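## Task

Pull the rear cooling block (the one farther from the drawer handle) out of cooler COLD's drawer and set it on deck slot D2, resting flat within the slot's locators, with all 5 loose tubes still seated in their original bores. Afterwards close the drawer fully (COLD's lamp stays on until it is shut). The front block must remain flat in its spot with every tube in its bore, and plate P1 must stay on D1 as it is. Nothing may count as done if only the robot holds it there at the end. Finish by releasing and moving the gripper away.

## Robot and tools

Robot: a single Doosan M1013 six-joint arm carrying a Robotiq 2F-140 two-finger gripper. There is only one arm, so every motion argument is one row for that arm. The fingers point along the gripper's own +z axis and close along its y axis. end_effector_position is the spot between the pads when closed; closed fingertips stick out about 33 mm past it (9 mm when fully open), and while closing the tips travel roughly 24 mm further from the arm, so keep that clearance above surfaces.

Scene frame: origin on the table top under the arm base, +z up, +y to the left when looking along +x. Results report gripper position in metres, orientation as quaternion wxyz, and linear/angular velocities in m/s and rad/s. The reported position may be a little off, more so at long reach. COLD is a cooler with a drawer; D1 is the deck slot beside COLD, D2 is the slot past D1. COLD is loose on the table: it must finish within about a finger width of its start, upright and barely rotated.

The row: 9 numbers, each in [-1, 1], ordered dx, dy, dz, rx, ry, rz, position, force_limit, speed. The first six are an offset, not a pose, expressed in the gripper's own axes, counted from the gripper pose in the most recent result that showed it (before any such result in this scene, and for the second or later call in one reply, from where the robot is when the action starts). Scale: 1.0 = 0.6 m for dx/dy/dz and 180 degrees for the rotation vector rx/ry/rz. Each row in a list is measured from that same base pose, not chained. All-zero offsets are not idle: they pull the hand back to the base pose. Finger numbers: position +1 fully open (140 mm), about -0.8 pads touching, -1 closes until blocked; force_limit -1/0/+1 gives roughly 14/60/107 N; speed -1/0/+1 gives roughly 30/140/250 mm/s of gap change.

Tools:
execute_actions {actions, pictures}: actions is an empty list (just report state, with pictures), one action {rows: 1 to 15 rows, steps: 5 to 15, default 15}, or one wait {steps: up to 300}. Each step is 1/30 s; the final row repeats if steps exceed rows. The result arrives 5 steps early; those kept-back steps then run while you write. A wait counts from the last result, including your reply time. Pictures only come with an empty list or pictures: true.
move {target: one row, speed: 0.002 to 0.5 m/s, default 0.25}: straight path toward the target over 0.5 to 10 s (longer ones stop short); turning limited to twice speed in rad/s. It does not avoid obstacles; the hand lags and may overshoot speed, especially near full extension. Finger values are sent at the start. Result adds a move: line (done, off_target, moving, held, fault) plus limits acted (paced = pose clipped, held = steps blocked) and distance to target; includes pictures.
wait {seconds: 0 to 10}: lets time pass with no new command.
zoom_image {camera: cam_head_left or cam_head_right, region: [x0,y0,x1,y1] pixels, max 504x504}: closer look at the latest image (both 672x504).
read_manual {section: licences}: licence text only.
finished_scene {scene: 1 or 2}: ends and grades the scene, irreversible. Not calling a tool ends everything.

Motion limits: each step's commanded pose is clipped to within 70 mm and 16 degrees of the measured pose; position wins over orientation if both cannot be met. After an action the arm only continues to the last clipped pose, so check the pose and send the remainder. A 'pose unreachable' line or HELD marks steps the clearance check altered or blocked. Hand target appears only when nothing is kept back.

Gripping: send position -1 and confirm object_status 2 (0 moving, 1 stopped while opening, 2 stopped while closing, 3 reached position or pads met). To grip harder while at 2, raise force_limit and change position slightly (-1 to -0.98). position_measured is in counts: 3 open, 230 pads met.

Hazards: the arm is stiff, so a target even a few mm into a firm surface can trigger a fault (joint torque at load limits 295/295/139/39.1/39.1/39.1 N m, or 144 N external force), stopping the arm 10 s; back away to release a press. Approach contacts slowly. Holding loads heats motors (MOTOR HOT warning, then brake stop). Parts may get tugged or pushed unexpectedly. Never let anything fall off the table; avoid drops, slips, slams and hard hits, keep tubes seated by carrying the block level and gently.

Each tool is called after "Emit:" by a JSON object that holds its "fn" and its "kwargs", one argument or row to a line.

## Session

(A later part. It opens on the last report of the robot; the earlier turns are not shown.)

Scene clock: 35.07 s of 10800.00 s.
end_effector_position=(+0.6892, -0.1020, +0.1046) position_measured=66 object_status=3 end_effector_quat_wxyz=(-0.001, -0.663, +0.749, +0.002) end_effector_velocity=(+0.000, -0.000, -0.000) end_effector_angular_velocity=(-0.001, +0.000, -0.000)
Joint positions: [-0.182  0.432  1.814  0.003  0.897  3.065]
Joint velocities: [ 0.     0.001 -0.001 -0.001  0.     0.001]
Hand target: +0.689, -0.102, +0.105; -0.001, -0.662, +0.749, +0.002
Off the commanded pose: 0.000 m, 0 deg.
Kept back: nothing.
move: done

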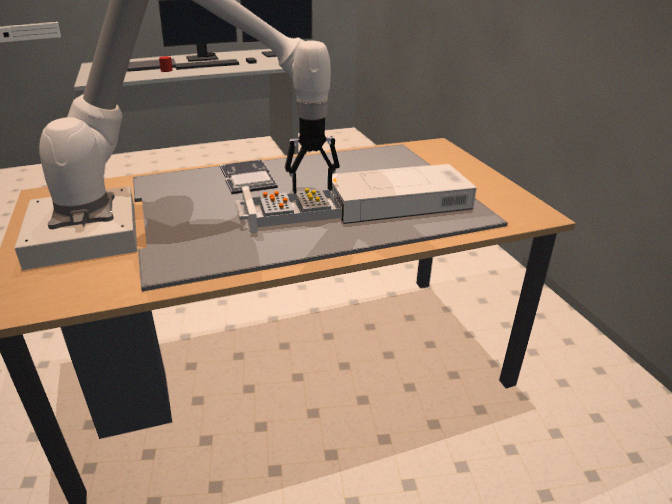

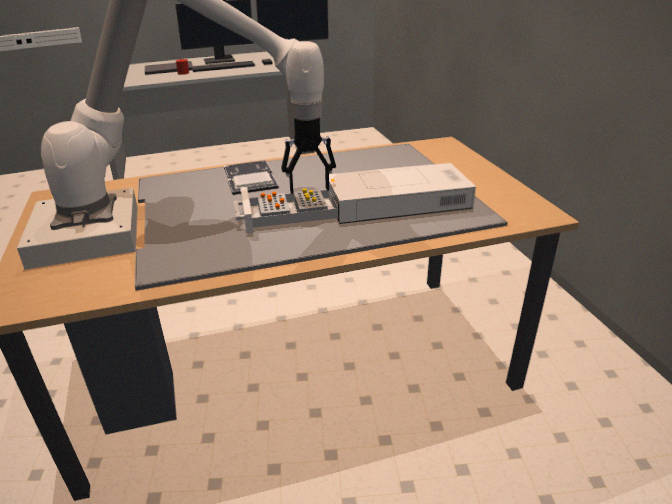

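Emit:
{"fn": "move", "kwargs": {
  "target": [0,-0.004,0.05,0,0,-0.019,0.45,0,1],
  "speed": 0.05
}}

Emit:
{"fn": "zoom_image", "kwargs": {
  "camera": "cam_head_left",
  "region": [270, 160, 360, 230]
}}

Emit:
{"fn": "zoom_image", "kwargs": {
  "camera": "cam_head_right",
  "region": [270, 160, 360, 230]
}}

Scene clock: 36.20 s of 10800.00 s.
end_effector_position=(+0.6915, -0.1022, +0.0747) position_measured=72 object_status=3 end_effector_quat_wxyz=(+0.001, +0.685, -0.729, -0.002) end_effector_velocity=(+0.001, -0.000, +0.000) end_effector_angular_velocity=(-0.000, -0.001, +0.001)
Joint positions: [-0.182  0.467  1.826  0.003  0.849  3.005]
Joint velocities: [ 0.     0.    -0.001 -0.    -0.001 -0.001]
Hand target: +0.691, -0.102, +0.075; +0.001, +0.685, -0.729, -0.002
Off the commanded pose: 0.000 m, 0 deg.
Kept back: nothing.
move: done

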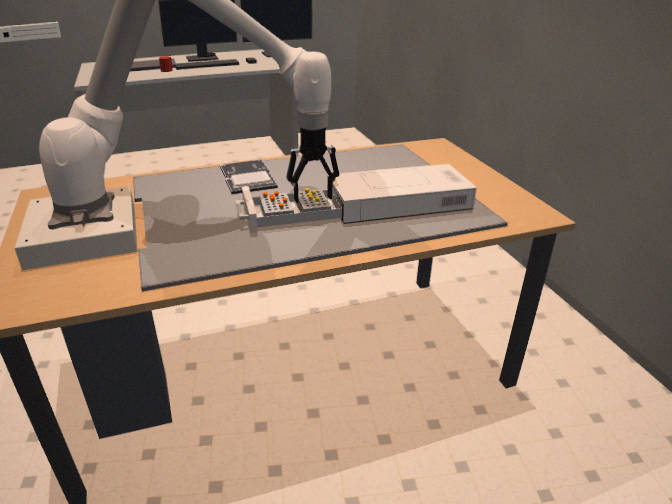

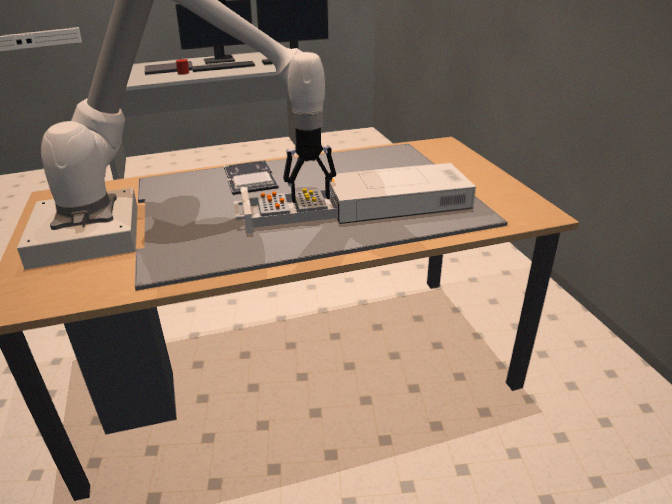

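Region (270, 160, 360, 230) of cam_head_left's 672x504 image, scaled by 5.600, with more detail than that image has.

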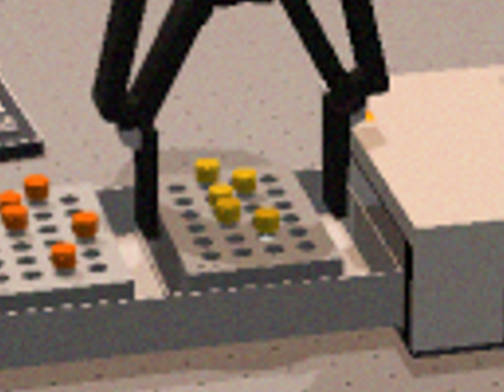

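Region (270, 160, 360, 230) of cam_head_right's 672x504 image, scaled by 5.600, with more detail than that image has.

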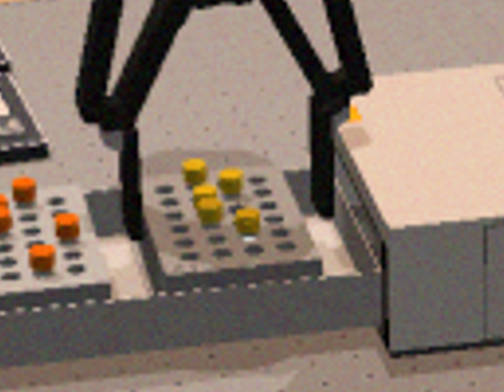

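Emit:
{"fn": "move", "kwargs": {
  "target": [0,0.002,0.03,0,0,0.005,0.45,0,1],
  "speed": 0.02
}}

Emit:
{"fn": "move", "kwargs": {
  "target": [0,0,0,0,0,0,-1,0.3,-0.8]
}}

Emit:
{"fn": "zoom_image", "kwargs": {
  "camera": "cam_head_left",
  "region": [270, 160, 360, 230]
}}

Scene clock: 47.27 s of 10800.00 s.
end_effector_position=(+0.6913, -0.1022, +0.0639) position_measured=72 object_status=3 end_effector_quat_wxyz=(-0.000, +0.680, -0.733, -0.001) end_effector_velocity=(+0.000, +0.001, +0.000) end_effector_angular_velocity=(+0.001, +0.000, +0.000)
Joint positions: [-0.182  0.477  1.834  0.003  0.828  3.017]
Joint velocities: [ 0.001  0.    -0.     0.001  0.001 -0.   ]
Hand target: +0.691, -0.102, +0.064; -0.000, +0.680, -0.733, -0.001
Off the commanded pose: 0.007 m, 0 deg.
FORCE FAULT: contact force on the arm reached its limit, and the arm stopped for 10 seconds. The contact can be on any part of the arm, not only on its tool. The arm's remaining commands of this call were not run. The arm holds still and accepts commands again. Move the arm away from the contact; if what it grips holds it there, let go first. Pushing or pulling that hard again can fault the arm again.
Kept back: nothing.
move: fault

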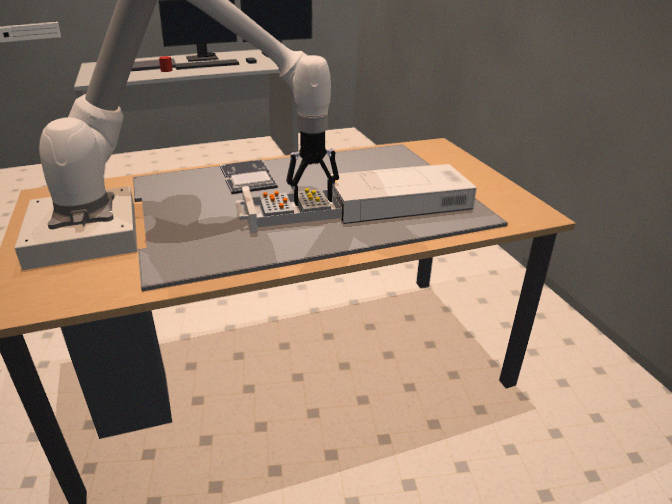

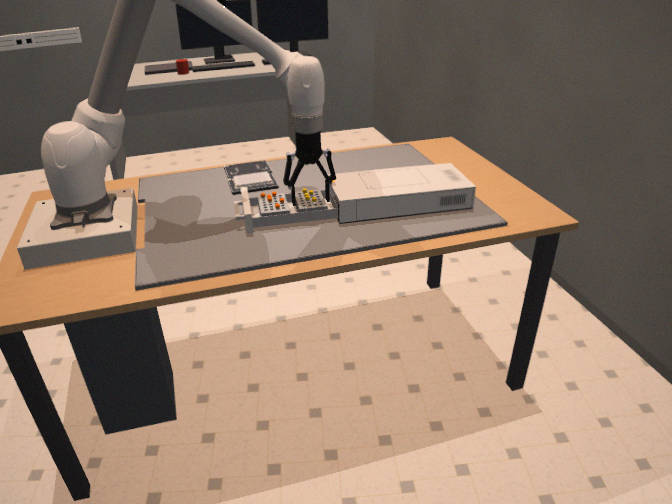

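not run: a fault stop came before this call.

Region (270, 160, 360, 230) of cam_head_left's 672x504 image, scaled by 5.600, with more detail than that image has.

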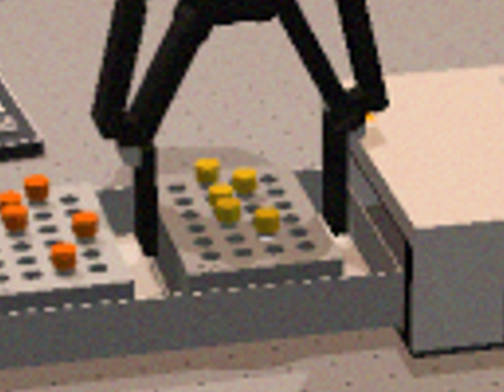

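Emit:
{"fn": "move", "kwargs": {
  "target": [0,0.003,-0.007,0,0,0,0.45,0,1],
  "speed": 0.02
}}

Emit:
{"fn": "move", "kwargs": {
  "target": [0,0,0,0,0,0,-1,-0.6,-0.9]
}}

Emit:
{"fn": "zoom_image", "kwargs": {
  "camera": "cam_head_left",
  "region": [280, 170, 350, 230]
}}

Emit:
{"fn": "zoom_image", "kwargs": {
  "camera": "cam_head_right",
  "region": [280, 170, 350, 230]
}}

Scene clock: 48.33 s of 10800.00 s.
end_effector_position=(+0.6895, -0.1020, +0.0681) position_measured=72 object_status=3 end_effector_quat_wxyz=(-0.000, +0.680, -0.733, -0.001) end_effector_velocity=(-0.001, -0.001, -0.000) end_effector_angular_velocity=(-0.000, +0.001, +0.000)
Joint positions: [-0.182  0.471  1.836  0.003  0.833  3.017]
Joint velocities: [-0.001 -0.     0.001 -0.001  0.001 -0.001]
Hand target: +0.689, -0.102, +0.068; -0.000, +0.680, -0.733, -0.001
Off the commanded pose: 0.000 m, 0 deg.
Kept back: nothing.
move: done

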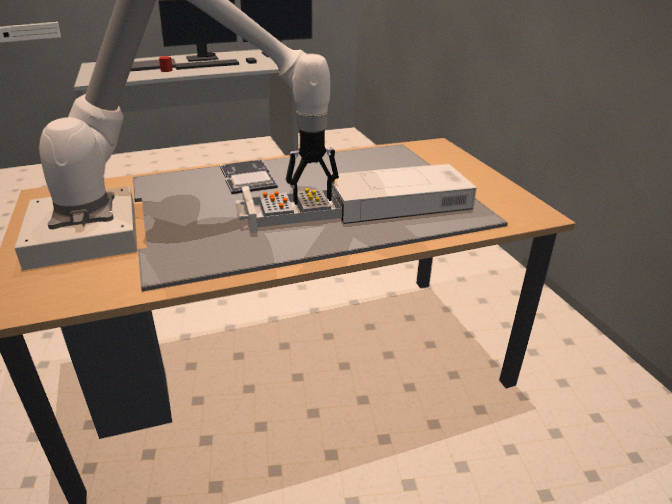

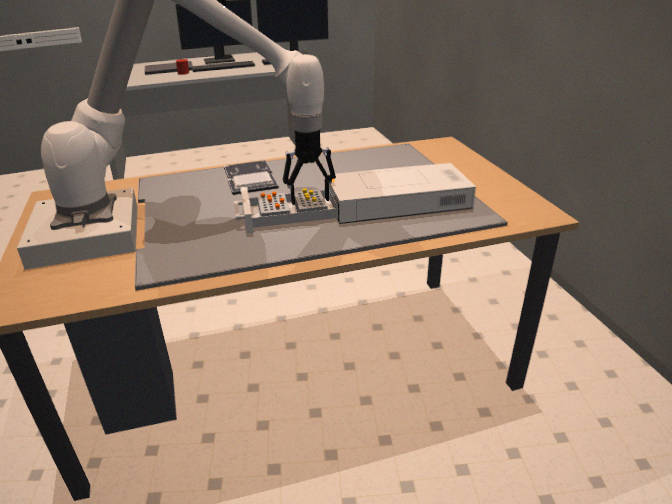

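Scene clock: 49.00 s of 10800.00 s.
end_effector_position=(+0.6894, -0.1020, +0.0681) position_measured=101 object_status=2 end_effector_quat_wxyz=(-0.000, +0.680, -0.733, -0.001) end_effector_velocity=(-0.000, +0.000, -0.000) end_effector_angular_velocity=(+0.001, +0.001, -0.001)
Joint positions: [-0.182  0.47   1.836  0.003  0.833  3.017]
Joint velocities: [-0.     0.     0.     0.001  0.001 -0.001]
Hand target: +0.689, -0.102, +0.068; -0.000, +0.680, -0.733, -0.001
Off the commanded pose: 0.000 m, 0 deg.
Kept back: nothing.
move: done

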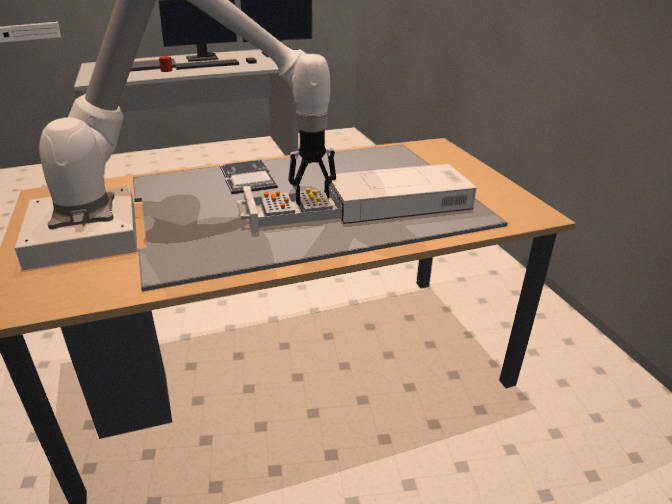

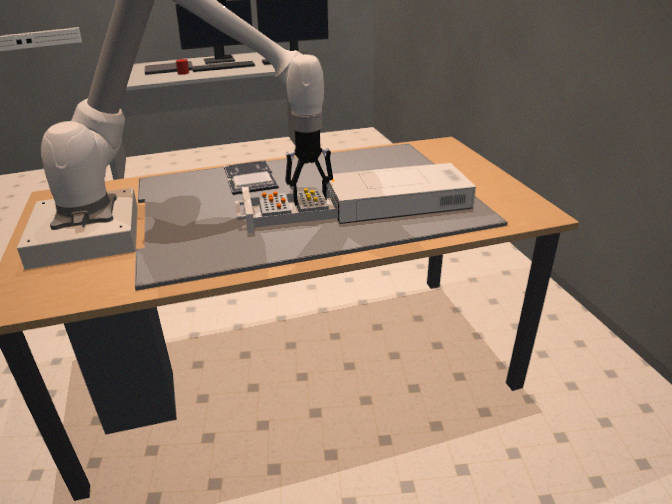

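Region (280, 170, 350, 230) of cam_head_left's 672x504 image, scaled by 7.200, with more detail than that image has; it fills the top 432 rows of this view, and the rest is white.

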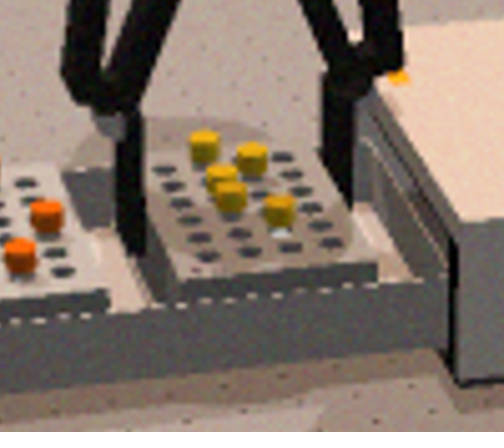

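Region (280, 170, 350, 230) of cam_head_right's 672x504 image, scaled by 7.200, with more detail than that image has; it fills the top 432 rows of this view, and the rest is white.

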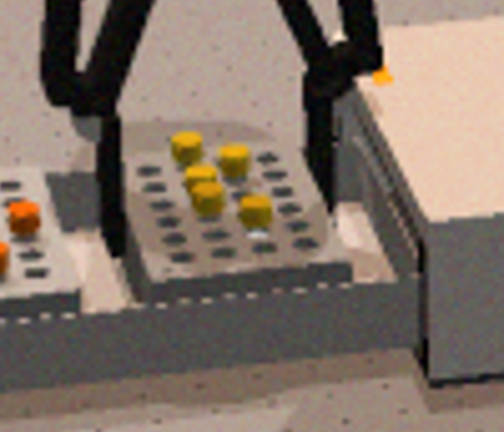

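Emit:
{"fn": "move", "kwargs": {
  "target": [0,0,-0.003,0,0,0,0.36,0,0]
}}

Emit:
{"fn": "move", "kwargs": {
  "target": [0.03,0,0,0,0,0,0.36,0,0],
  "speed": 0.03
}}

Emit:
{"fn": "move", "kwargs": {
  "target": [0,0,0,0,0,0,-1,0.3,-0.9]
}}

Emit:
{"fn": "move", "kwargs": {
  "target": [0,0,-0.13,0,0,0,-1,0.3,-0.9],
  "speed": 0.05
}}

Emit:
{"fn": "zoom_image", "kwargs": {
  "camera": "cam_head_left",
  "region": [210, 140, 350, 230]
}}

Emit:
{"fn": "zoom_image", "kwargs": {
  "camera": "cam_head_left",
  "region": [215, 150, 285, 200]
}}

Scene clock: 50.13 s of 10800.00 s.
end_effector_position=(+0.6894, -0.1020, +0.0699) position_measured=84 object_status=3 end_effector_quat_wxyz=(-0.000, +0.680, -0.733, -0.001) end_effector_velocity=(-0.001, -0.000, -0.000) end_effector_angular_velocity=(-0.001, +0.001, +0.001)
Joint positions: [-0.182  0.468  1.835  0.003  0.836  3.017]
Joint velocities: [ 0.    -0.     0.001 -0.001  0.001  0.   ]
Hand target: +0.689, -0.102, +0.070; -0.000, +0.680, -0.733, -0.001
Off the commanded pose: 0.000 m, 0 deg.
Kept back: nothing.
move: done

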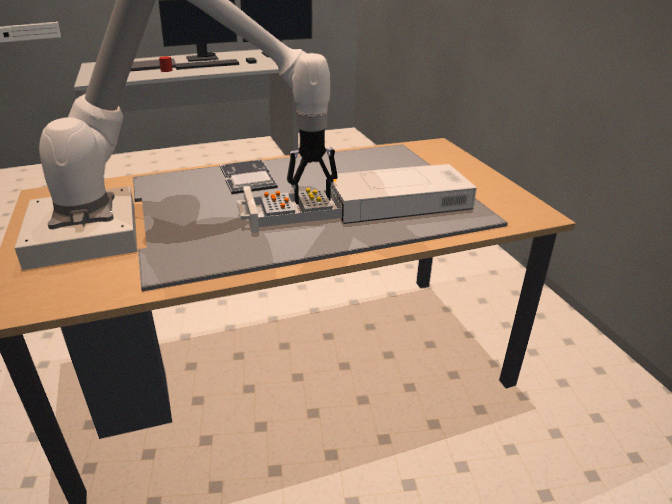

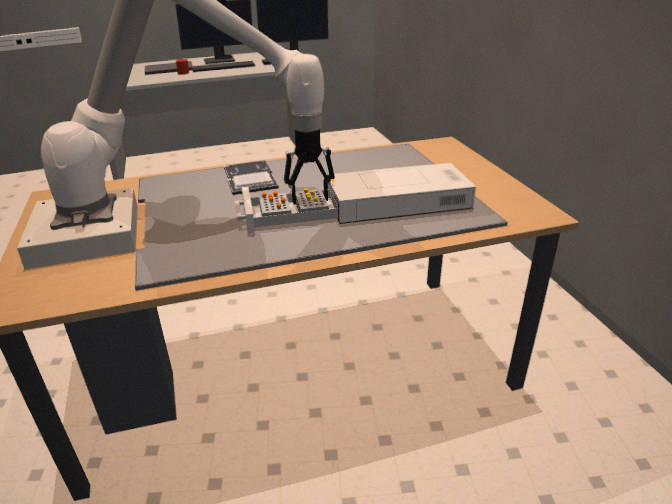

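Scene clock: 51.00 s of 10800.00 s.
end_effector_position=(+0.6881, -0.1200, +0.0699) position_measured=84 object_status=3 end_effector_quat_wxyz=(-0.000, +0.680, -0.733, -0.001) end_effector_velocity=(-0.000, +0.001, -0.000) end_effector_angular_velocity=(+0.002, +0.001, +0.001)
Joint positions: [-0.208  0.47   1.832  0.003  0.837  2.991]
Joint velocities: [ 0.001  0.     0.001  0.002 -0.    -0.001]
Hand target: +0.688, -0.120, +0.070; -0.000, +0.680, -0.733, -0.001
Off the commanded pose: 0.000 m, 0 deg.
Kept back: nothing.
move: done

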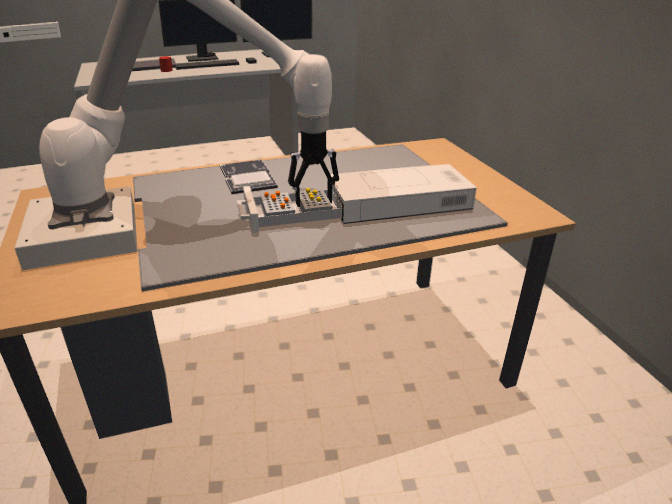

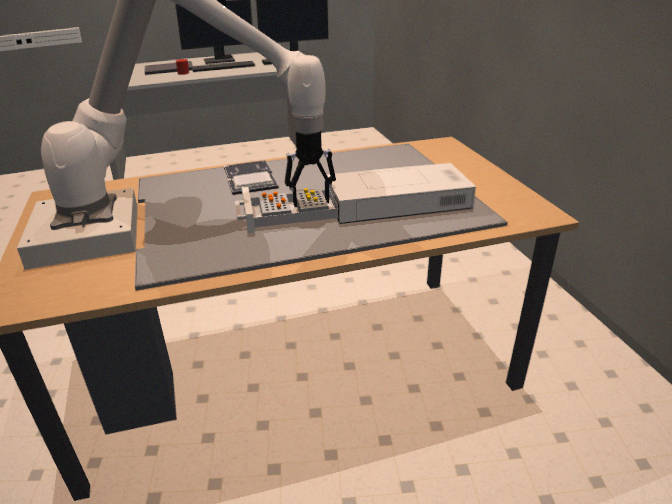

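Scene clock: 51.53 s of 10800.00 s.
end_effector_position=(+0.6881, -0.1200, +0.0699) position_measured=104 object_status=2 end_effector_quat_wxyz=(-0.000, +0.680, -0.733, -0.001) end_effector_velocity=(+0.000, -0.001, +0.000) end_effector_angular_velocity=(-0.003, +0.000, +0.002)
Joint positions: [-0.208  0.47   1.832  0.003  0.838  2.991]
Joint velocities: [-0.001  0.    -0.001 -0.004  0.    -0.   ]
Hand target: +0.688, -0.120, +0.070; -0.000, +0.680, -0.733, -0.001
Off the commanded pose: 0.000 m, 0 deg.
Kept back: nothing.
move: done

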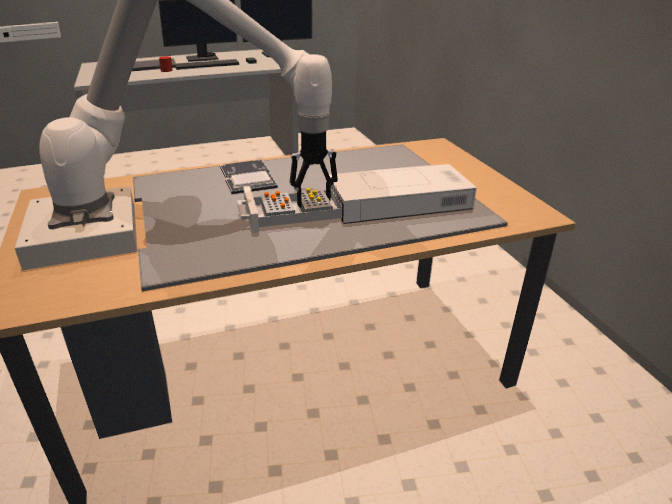

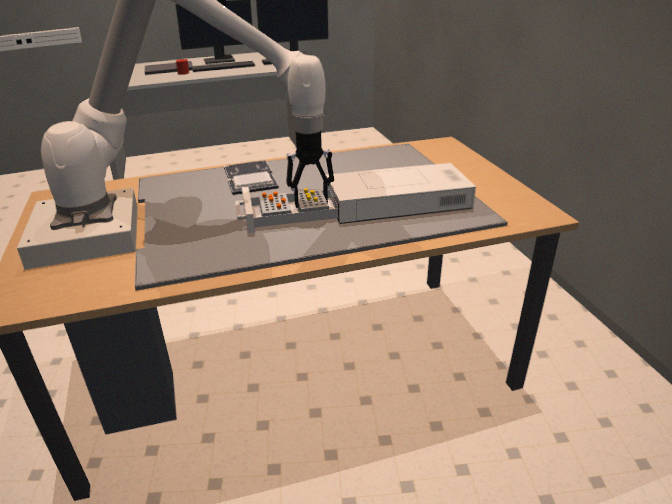

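Scene clock: 53.40 s of 10800.00 s.
end_effector_position=(+0.6881, -0.1202, +0.1479) position_measured=104 object_status=2 end_effector_quat_wxyz=(-0.000, +0.680, -0.733, -0.001) end_effector_velocity=(-0.001, -0.000, -0.000) end_effector_angular_velocity=(-0.001, +0.001, +0.001)
Joint positions: [-0.208  0.39   1.782  0.003  0.968  2.991]
Joint velocities: [ 0.    -0.     0.001 -0.002  0.001  0.   ]
Hand target: +0.688, -0.120, +0.148; -0.000, +0.680, -0.733, -0.001
Off the commanded pose: 0.000 m, 0 deg.
Kept back: nothing.
move: done

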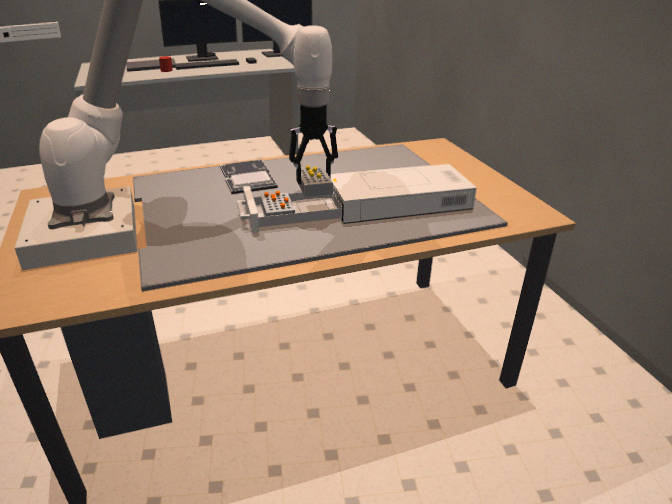

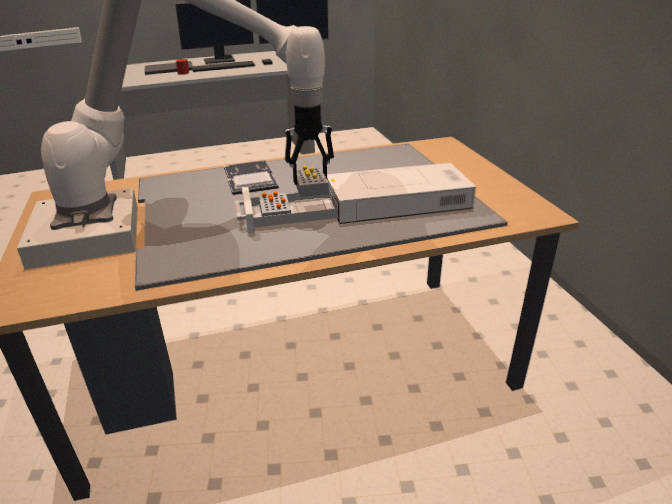

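Region (210, 140, 350, 230) of cam_head_left's 672x504 image, scaled by 3.600, with more detail than that image has; it fills the top 324 rows of this view, and the rest is white.

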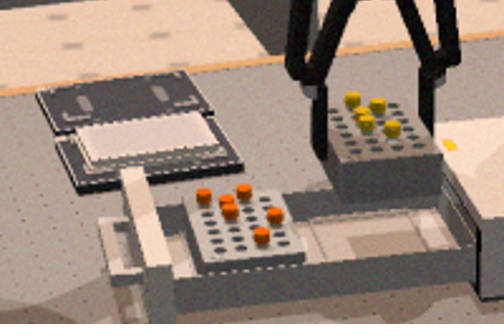

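Region (215, 150, 285, 200) of cam_head_left's 672x504 image, scaled by 7.200, with more detail than that image has; it fills the top 360 rows of this view, and the rest is white.

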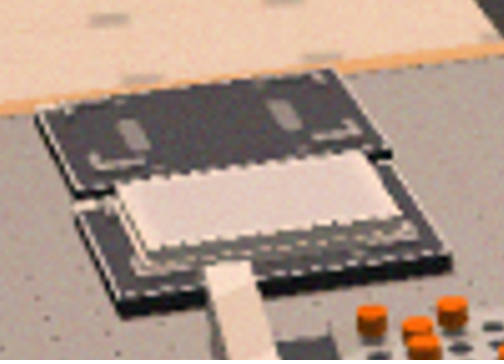

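Emit:
{"fn": "move", "kwargs": {
  "target": [-0.727,0.264,0.06,0,0,-0.524,-1,0.3,-0.9],
  "speed": 0.2
}}

Emit:
{"fn": "move", "kwargs": {
  "target": [0,0,0.045,0,0,0,-1,0.3,-0.9],
  "speed": 0.05
}}

Emit:
{"fn": "zoom_image", "kwargs": {
  "camera": "cam_head_left",
  "region": [205, 130, 285, 200]
}}

Emit:
{"fn": "zoom_image", "kwargs": {
  "camera": "cam_head_right",
  "region": [205, 130, 285, 200]
}}

Scene clock: 58.27 s of 10800.00 s.
end_effector_position=(+0.5629, +0.3264, +0.1128) position_measured=104 object_status=2 end_effector_quat_wxyz=(-0.000, +1.000, +0.000, -0.000) end_effector_velocity=(-0.001, +0.002, -0.000) end_effector_angular_velocity=(+0.001, +0.002, +0.003)
Joint positions: [ 0.488  0.361  1.904 -0.     0.872  2.043]
Joint velocities: [ 0.002  0.    -0.     0.002  0.001 -0.001]
Hand target: +0.563, +0.326, +0.113; -0.000, +1.000, +0.000, -0.000
Off the commanded pose: 0.000 m, 0 deg.
Kept back: nothing.
move: done

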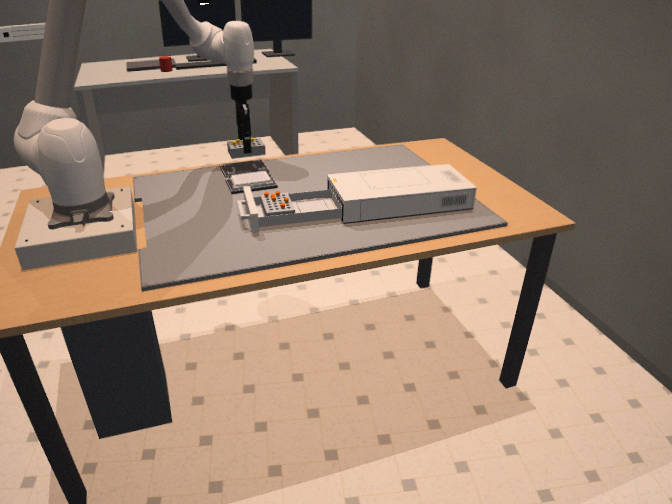

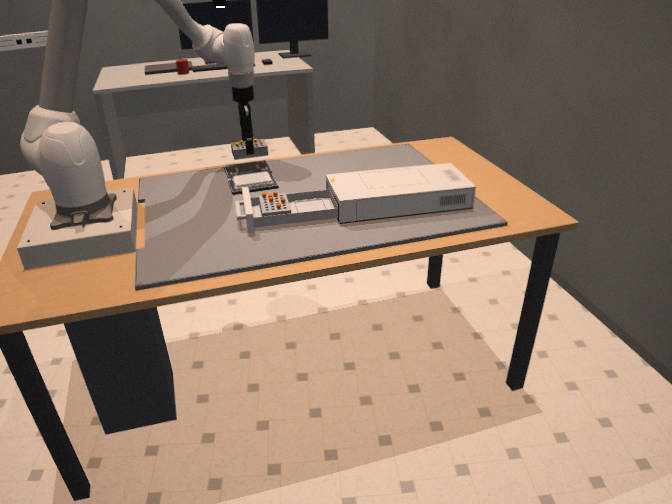

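Scene clock: 59.10 s of 10800.00 s.
end_effector_position=(+0.5629, +0.3265, +0.0858) position_measured=104 object_status=2 end_effector_quat_wxyz=(-0.000, +1.000, +0.000, -0.000) end_effector_velocity=(+0.001, -0.001, -0.000) end_effector_angular_velocity=(-0.002, -0.001, +0.000)
Joint positions: [ 0.488  0.392  1.921 -0.     0.825  2.043]
Joint velocities: [-0.002  0.     0.    -0.002 -0.001  0.   ]
Hand target: +0.563, +0.326, +0.086; -0.000, +1.000, +0.000, -0.000
Off the commanded pose: 0.000 m, 0 deg.
Kept back: nothing.
move: done

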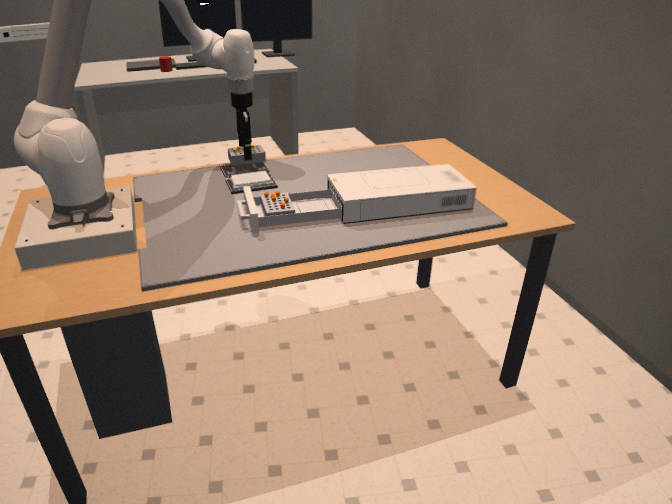

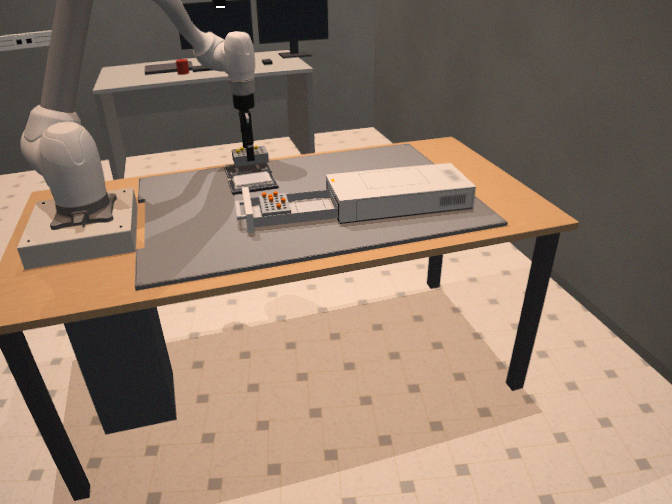

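Region (205, 130, 285, 200) of cam_head_left's 672x504 image, scaled by 6.300, with more detail than that image has; it fills the top 441 rows of this view, and the rest is white.

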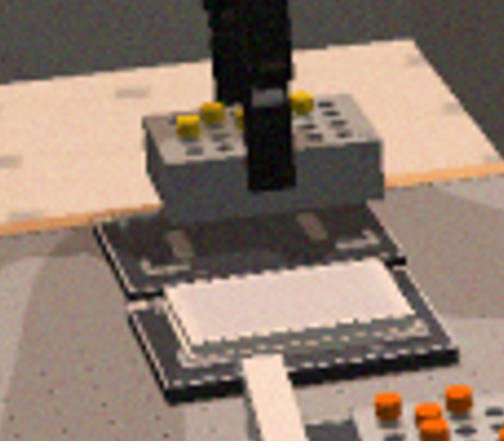

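Region (205, 130, 285, 200) of cam_head_right's 672x504 image, scaled by 6.300, with more detail than that image has; it fills the top 441 rows of this view, and the rest is white.

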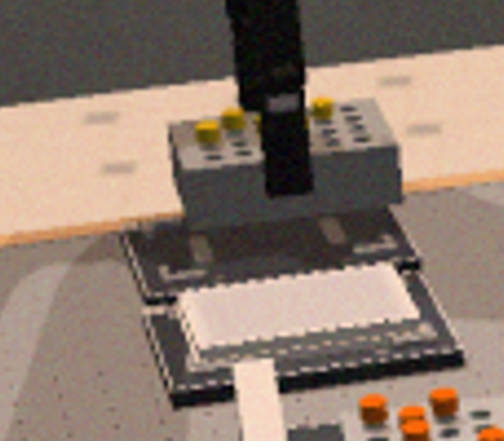

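Emit:
{"fn": "move", "kwargs": {
  "target": [-0.011,0,0.03,0,0,-0.005,-1,0.3,-0.9],
  "speed": 0.03
}}

Emit:
{"fn": "zoom_image", "kwargs": {
  "camera": "cam_head_left",
  "region": [215, 140, 275, 185]
}}

Emit:
{"fn": "zoom_image", "kwargs": {
  "camera": "cam_head_right",
  "region": [218, 140, 278, 185]
}}

Scene clock: 60.27 s of 10800.00 s.
end_effector_position=(+0.5565, +0.3266, +0.0680) position_measured=104 object_status=2 end_effector_quat_wxyz=(-0.001, +1.000, +0.008, +0.000) end_effector_velocity=(-0.000, -0.002, -0.001) end_effector_angular_velocity=(-0.002, +0.002, -0.001)
Joint positions: [ 0.493  0.406  1.943 -0.     0.789  2.032]
Joint velocities: [-0.002  0.001  0.001 -0.001 -0.     0.   ]
Hand target: +0.556, +0.327, +0.068; -0.000, +1.000, +0.008, -0.000
Off the commanded pose: 0.000 m, 0 deg.
Kept back: nothing.
move: done

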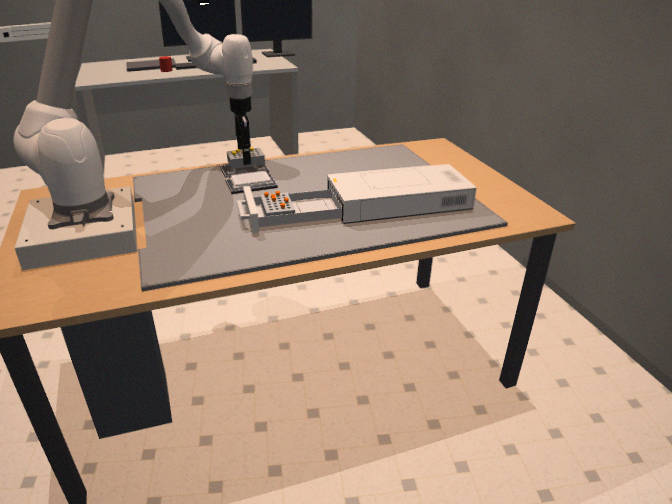

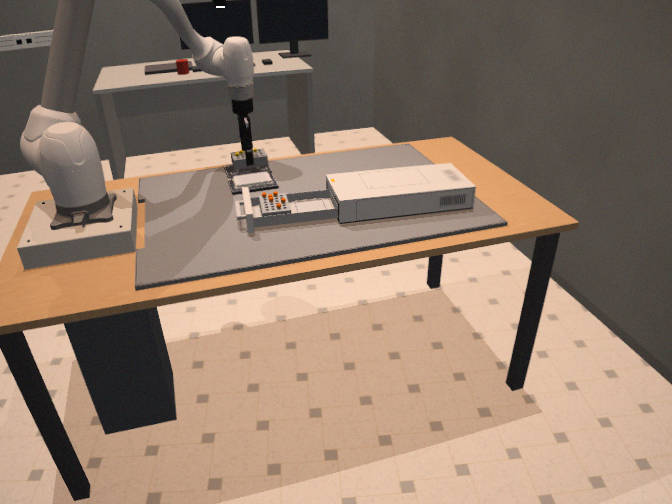

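Region (215, 140, 275, 185) of cam_head_left's 672x504 image, scaled by 8.400, with more detail than that image has; it fills the top 378 rows of this view, and the rest is white.

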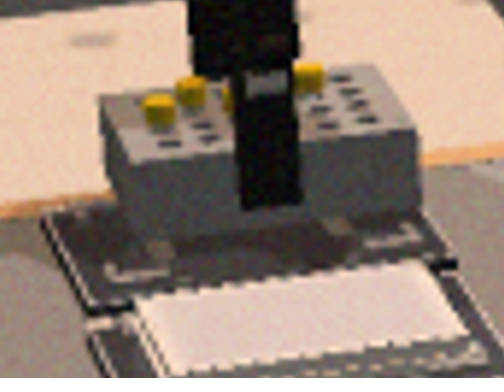

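Region (218, 140, 278, 185) of cam_head_right's 672x504 image, scaled by 8.400, with more detail than that image has; it fills the top 378 rows of this view, and the rest is white.

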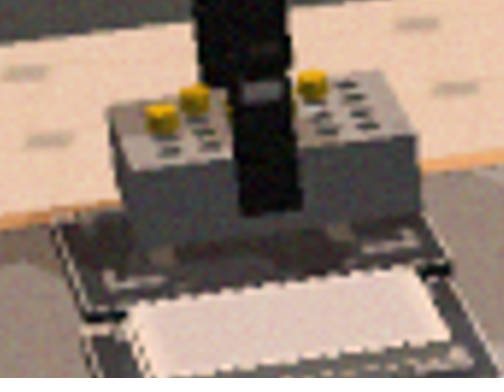

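Emit:
{"fn": "move", "kwargs": {
  "target": [0,0,-0.008,0,0,0,-1,0.3,-0.9],
  "speed": 0.03
}}

Emit:
{"fn": "move", "kwargs": {
  "target": [-0.014,0.033,0,0,0,0,-1,0.3,-0.9],
  "speed": 0.03
}}

Emit:
{"fn": "move", "kwargs": {
  "target": [0,0,0.006,0,0,0,-1,0.3,-0.9],
  "speed": 0.01
}}

Emit:
{"fn": "zoom_image", "kwargs": {
  "camera": "cam_head_left",
  "region": [215, 140, 275, 185]
}}

Emit:
{"fn": "zoom_image", "kwargs": {
  "camera": "cam_head_right",
  "region": [218, 140, 278, 185]
}}

Scene clock: 61.37 s of 10800.00 s.
end_effector_position=(+0.5565, +0.3266, +0.0727) position_measured=104 object_status=2 end_effector_quat_wxyz=(-0.000, +1.000, +0.008, +0.000) end_effector_velocity=(+0.001, -0.001, +0.001) end_effector_angular_velocity=(-0.000, -0.001, -0.001)
Joint positions: [ 0.493  0.4    1.94  -0.     0.797  2.032]
Joint velocities: [-0.001 -0.001 -0.    -0.001  0.    -0.   ]
Hand target: +0.557, +0.327, +0.073; -0.001, +1.000, +0.008, +0.000
Off the commanded pose: 0.000 m, 0 deg.
Kept back: nothing.
move: done

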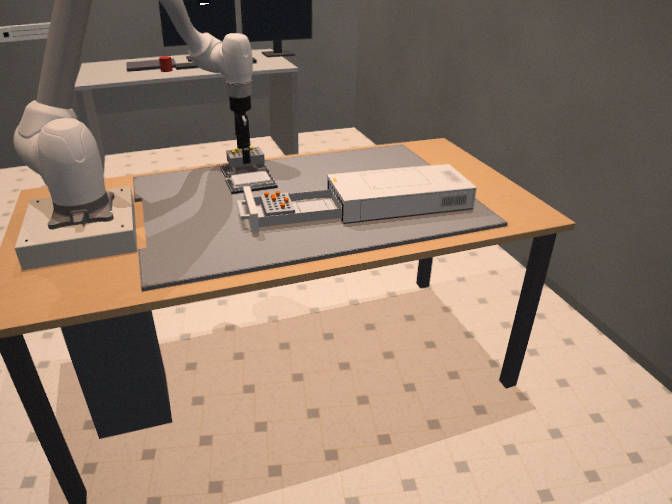

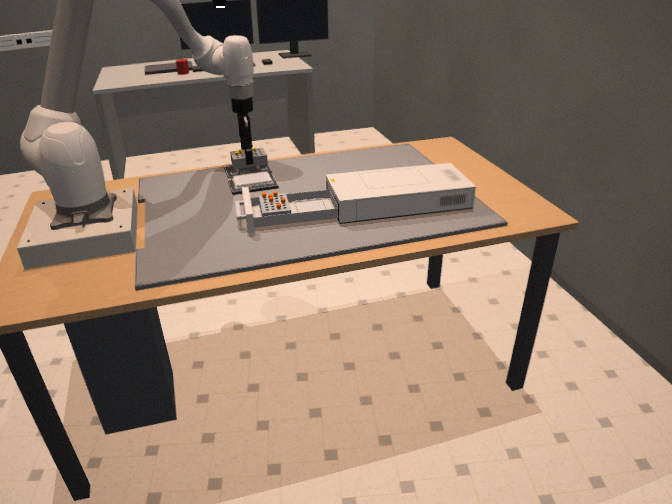

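Scene clock: 62.33 s of 10800.00 s.
end_effector_position=(+0.5484, +0.3067, +0.0726) position_measured=104 object_status=2 end_effector_quat_wxyz=(-0.001, +1.000, +0.008, +0.000) end_effector_velocity=(-0.001, +0.000, -0.000) end_effector_angular_velocity=(+0.000, +0.000, +0.002)
Joint positions: [ 0.471  0.38   1.974 -0.     0.785  2.009]
Joint velocities: [ 0.001 -0.     0.001  0.    -0.001 -0.001]
Hand target: +0.548, +0.307, +0.073; -0.000, +1.000, +0.008, +0.000
Off the commanded pose: 0.000 m, 0 deg.
Kept back: nothing.
move: done

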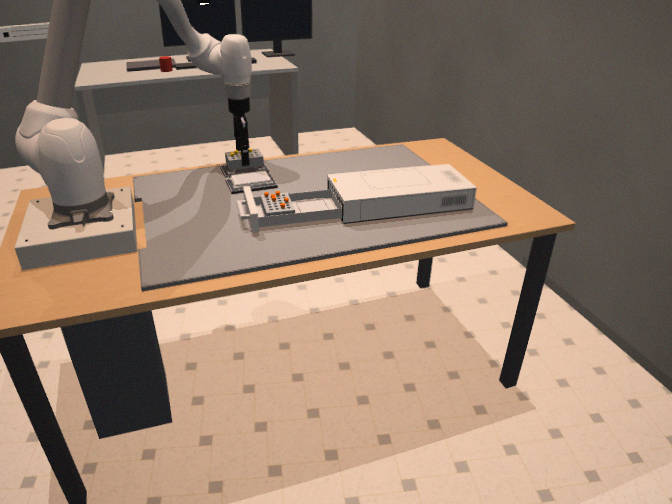

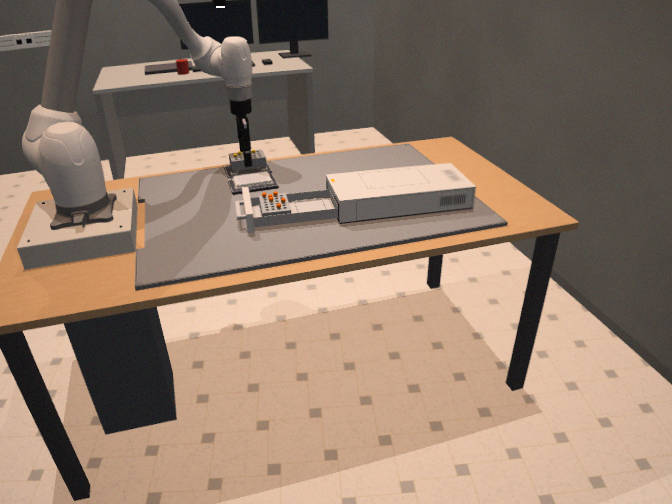

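Scene clock: 63.03 s of 10800.00 s.
end_effector_position=(+0.5484, +0.3067, +0.0691) position_measured=104 object_status=2 end_effector_quat_wxyz=(-0.001, +1.000, +0.008, +0.000) end_effector_velocity=(-0.001, +0.000, -0.001) end_effector_angular_velocity=(+0.000, +0.001, +0.001)
Joint positions: [ 0.471  0.384  1.976 -0.     0.778  2.009]
Joint velocities: [ 0.001  0.001  0.001  0.001 -0.    -0.   ]
Hand target: +0.548, +0.307, +0.069; -0.001, +1.000, +0.008, +0.000
Off the commanded pose: 0.000 m, 0 deg.
Kept back: nothing.
move: done

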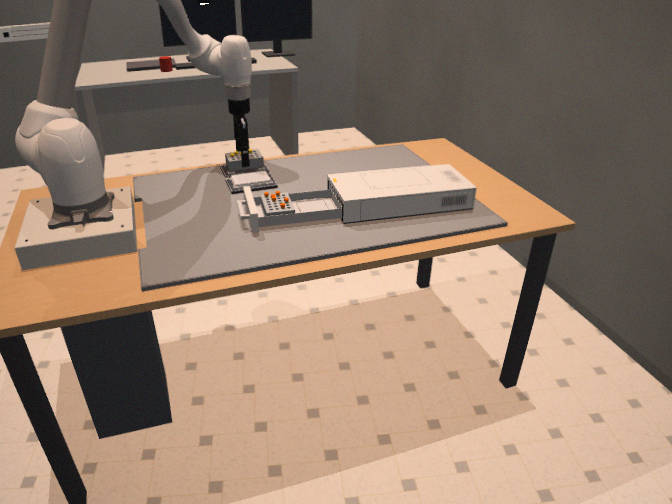

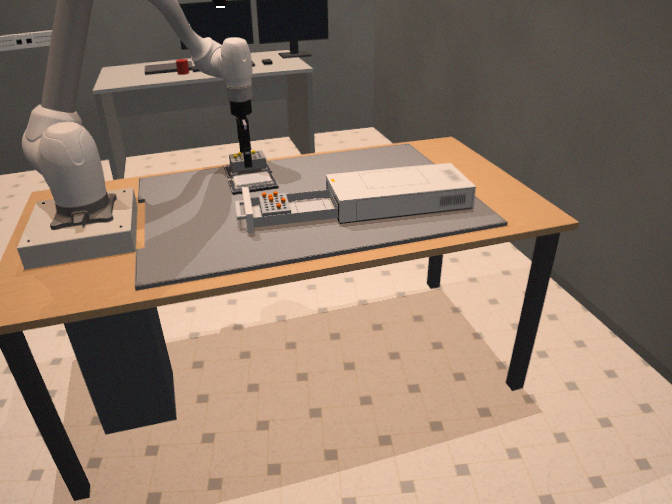

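Region (215, 140, 275, 185) of cam_head_left's 672x504 image, scaled by 8.400, with more detail than that image has; it fills the top 378 rows of this view, and the rest is white.

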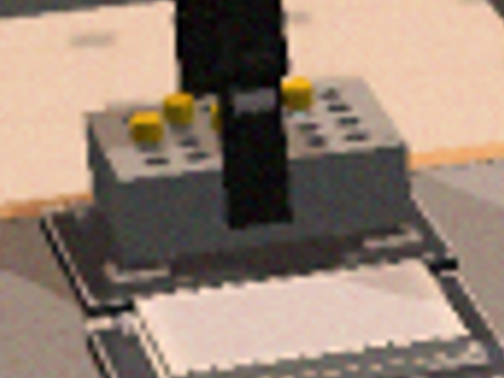

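Region (218, 140, 278, 185) of cam_head_right's 672x504 image, scaled by 8.400, with more detail than that image has; it fills the top 378 rows of this view, and the rest is white.

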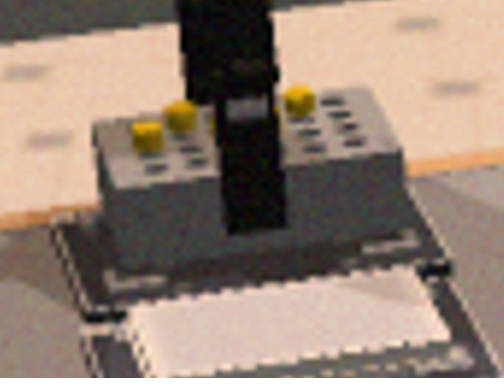

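Emit:
{"fn": "move", "kwargs": {
  "target": [0.001,0,0.005,0,0,0,-1,0.3,-0.9],
  "speed": 0.005
}}

Emit:
{"fn": "zoom_image", "kwargs": {
  "camera": "cam_head_left",
  "region": [215, 140, 275, 185]
}}

Emit:
{"fn": "zoom_image", "kwargs": {
  "camera": "cam_head_right",
  "region": [218, 140, 278, 185]
}}

Scene clock: 64.10 s of 10800.00 s.
end_effector_position=(+0.5491, +0.3067, +0.0662) position_measured=104 object_status=2 end_effector_quat_wxyz=(-0.001, +1.000, +0.008, +0.000) end_effector_velocity=(-0.000, -0.001, -0.001) end_effector_angular_velocity=(-0.001, +0.000, +0.001)
Joint positions: [ 0.47   0.388  1.976 -0.     0.773  2.009]
Joint velocities: [-0.     0.     0.001 -0.001 -0.    -0.   ]
Hand target: +0.549, +0.307, +0.066; -0.001, +1.000, +0.008, +0.000
Off the commanded pose: 0.000 m, 0 deg.
Kept back: nothing.
move: done

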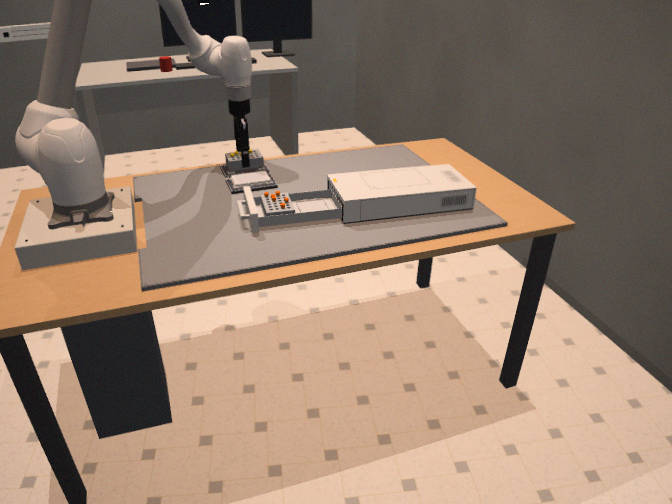

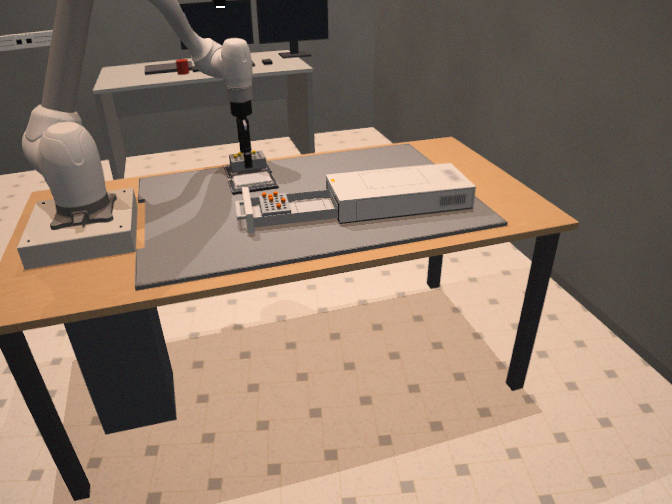

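Region (215, 140, 275, 185) of cam_head_left's 672x504 image, scaled by 8.400, with more detail than that image has; it fills the top 378 rows of this view, and the rest is white.

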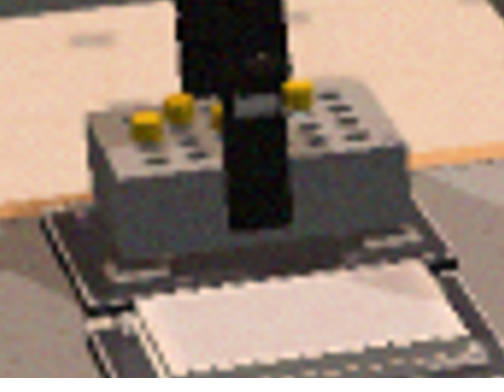

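Region (218, 140, 278, 185) of cam_head_right's 672x504 image, scaled by 8.400, with more detail than that image has; it fills the top 378 rows of this view, and the rest is white.

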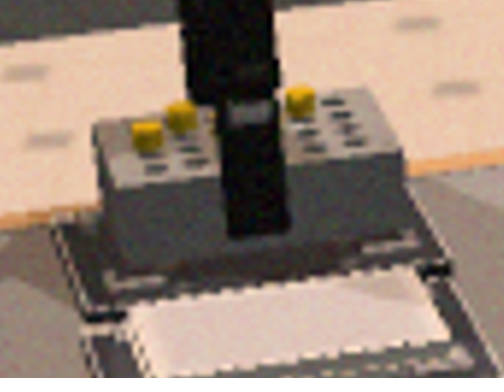

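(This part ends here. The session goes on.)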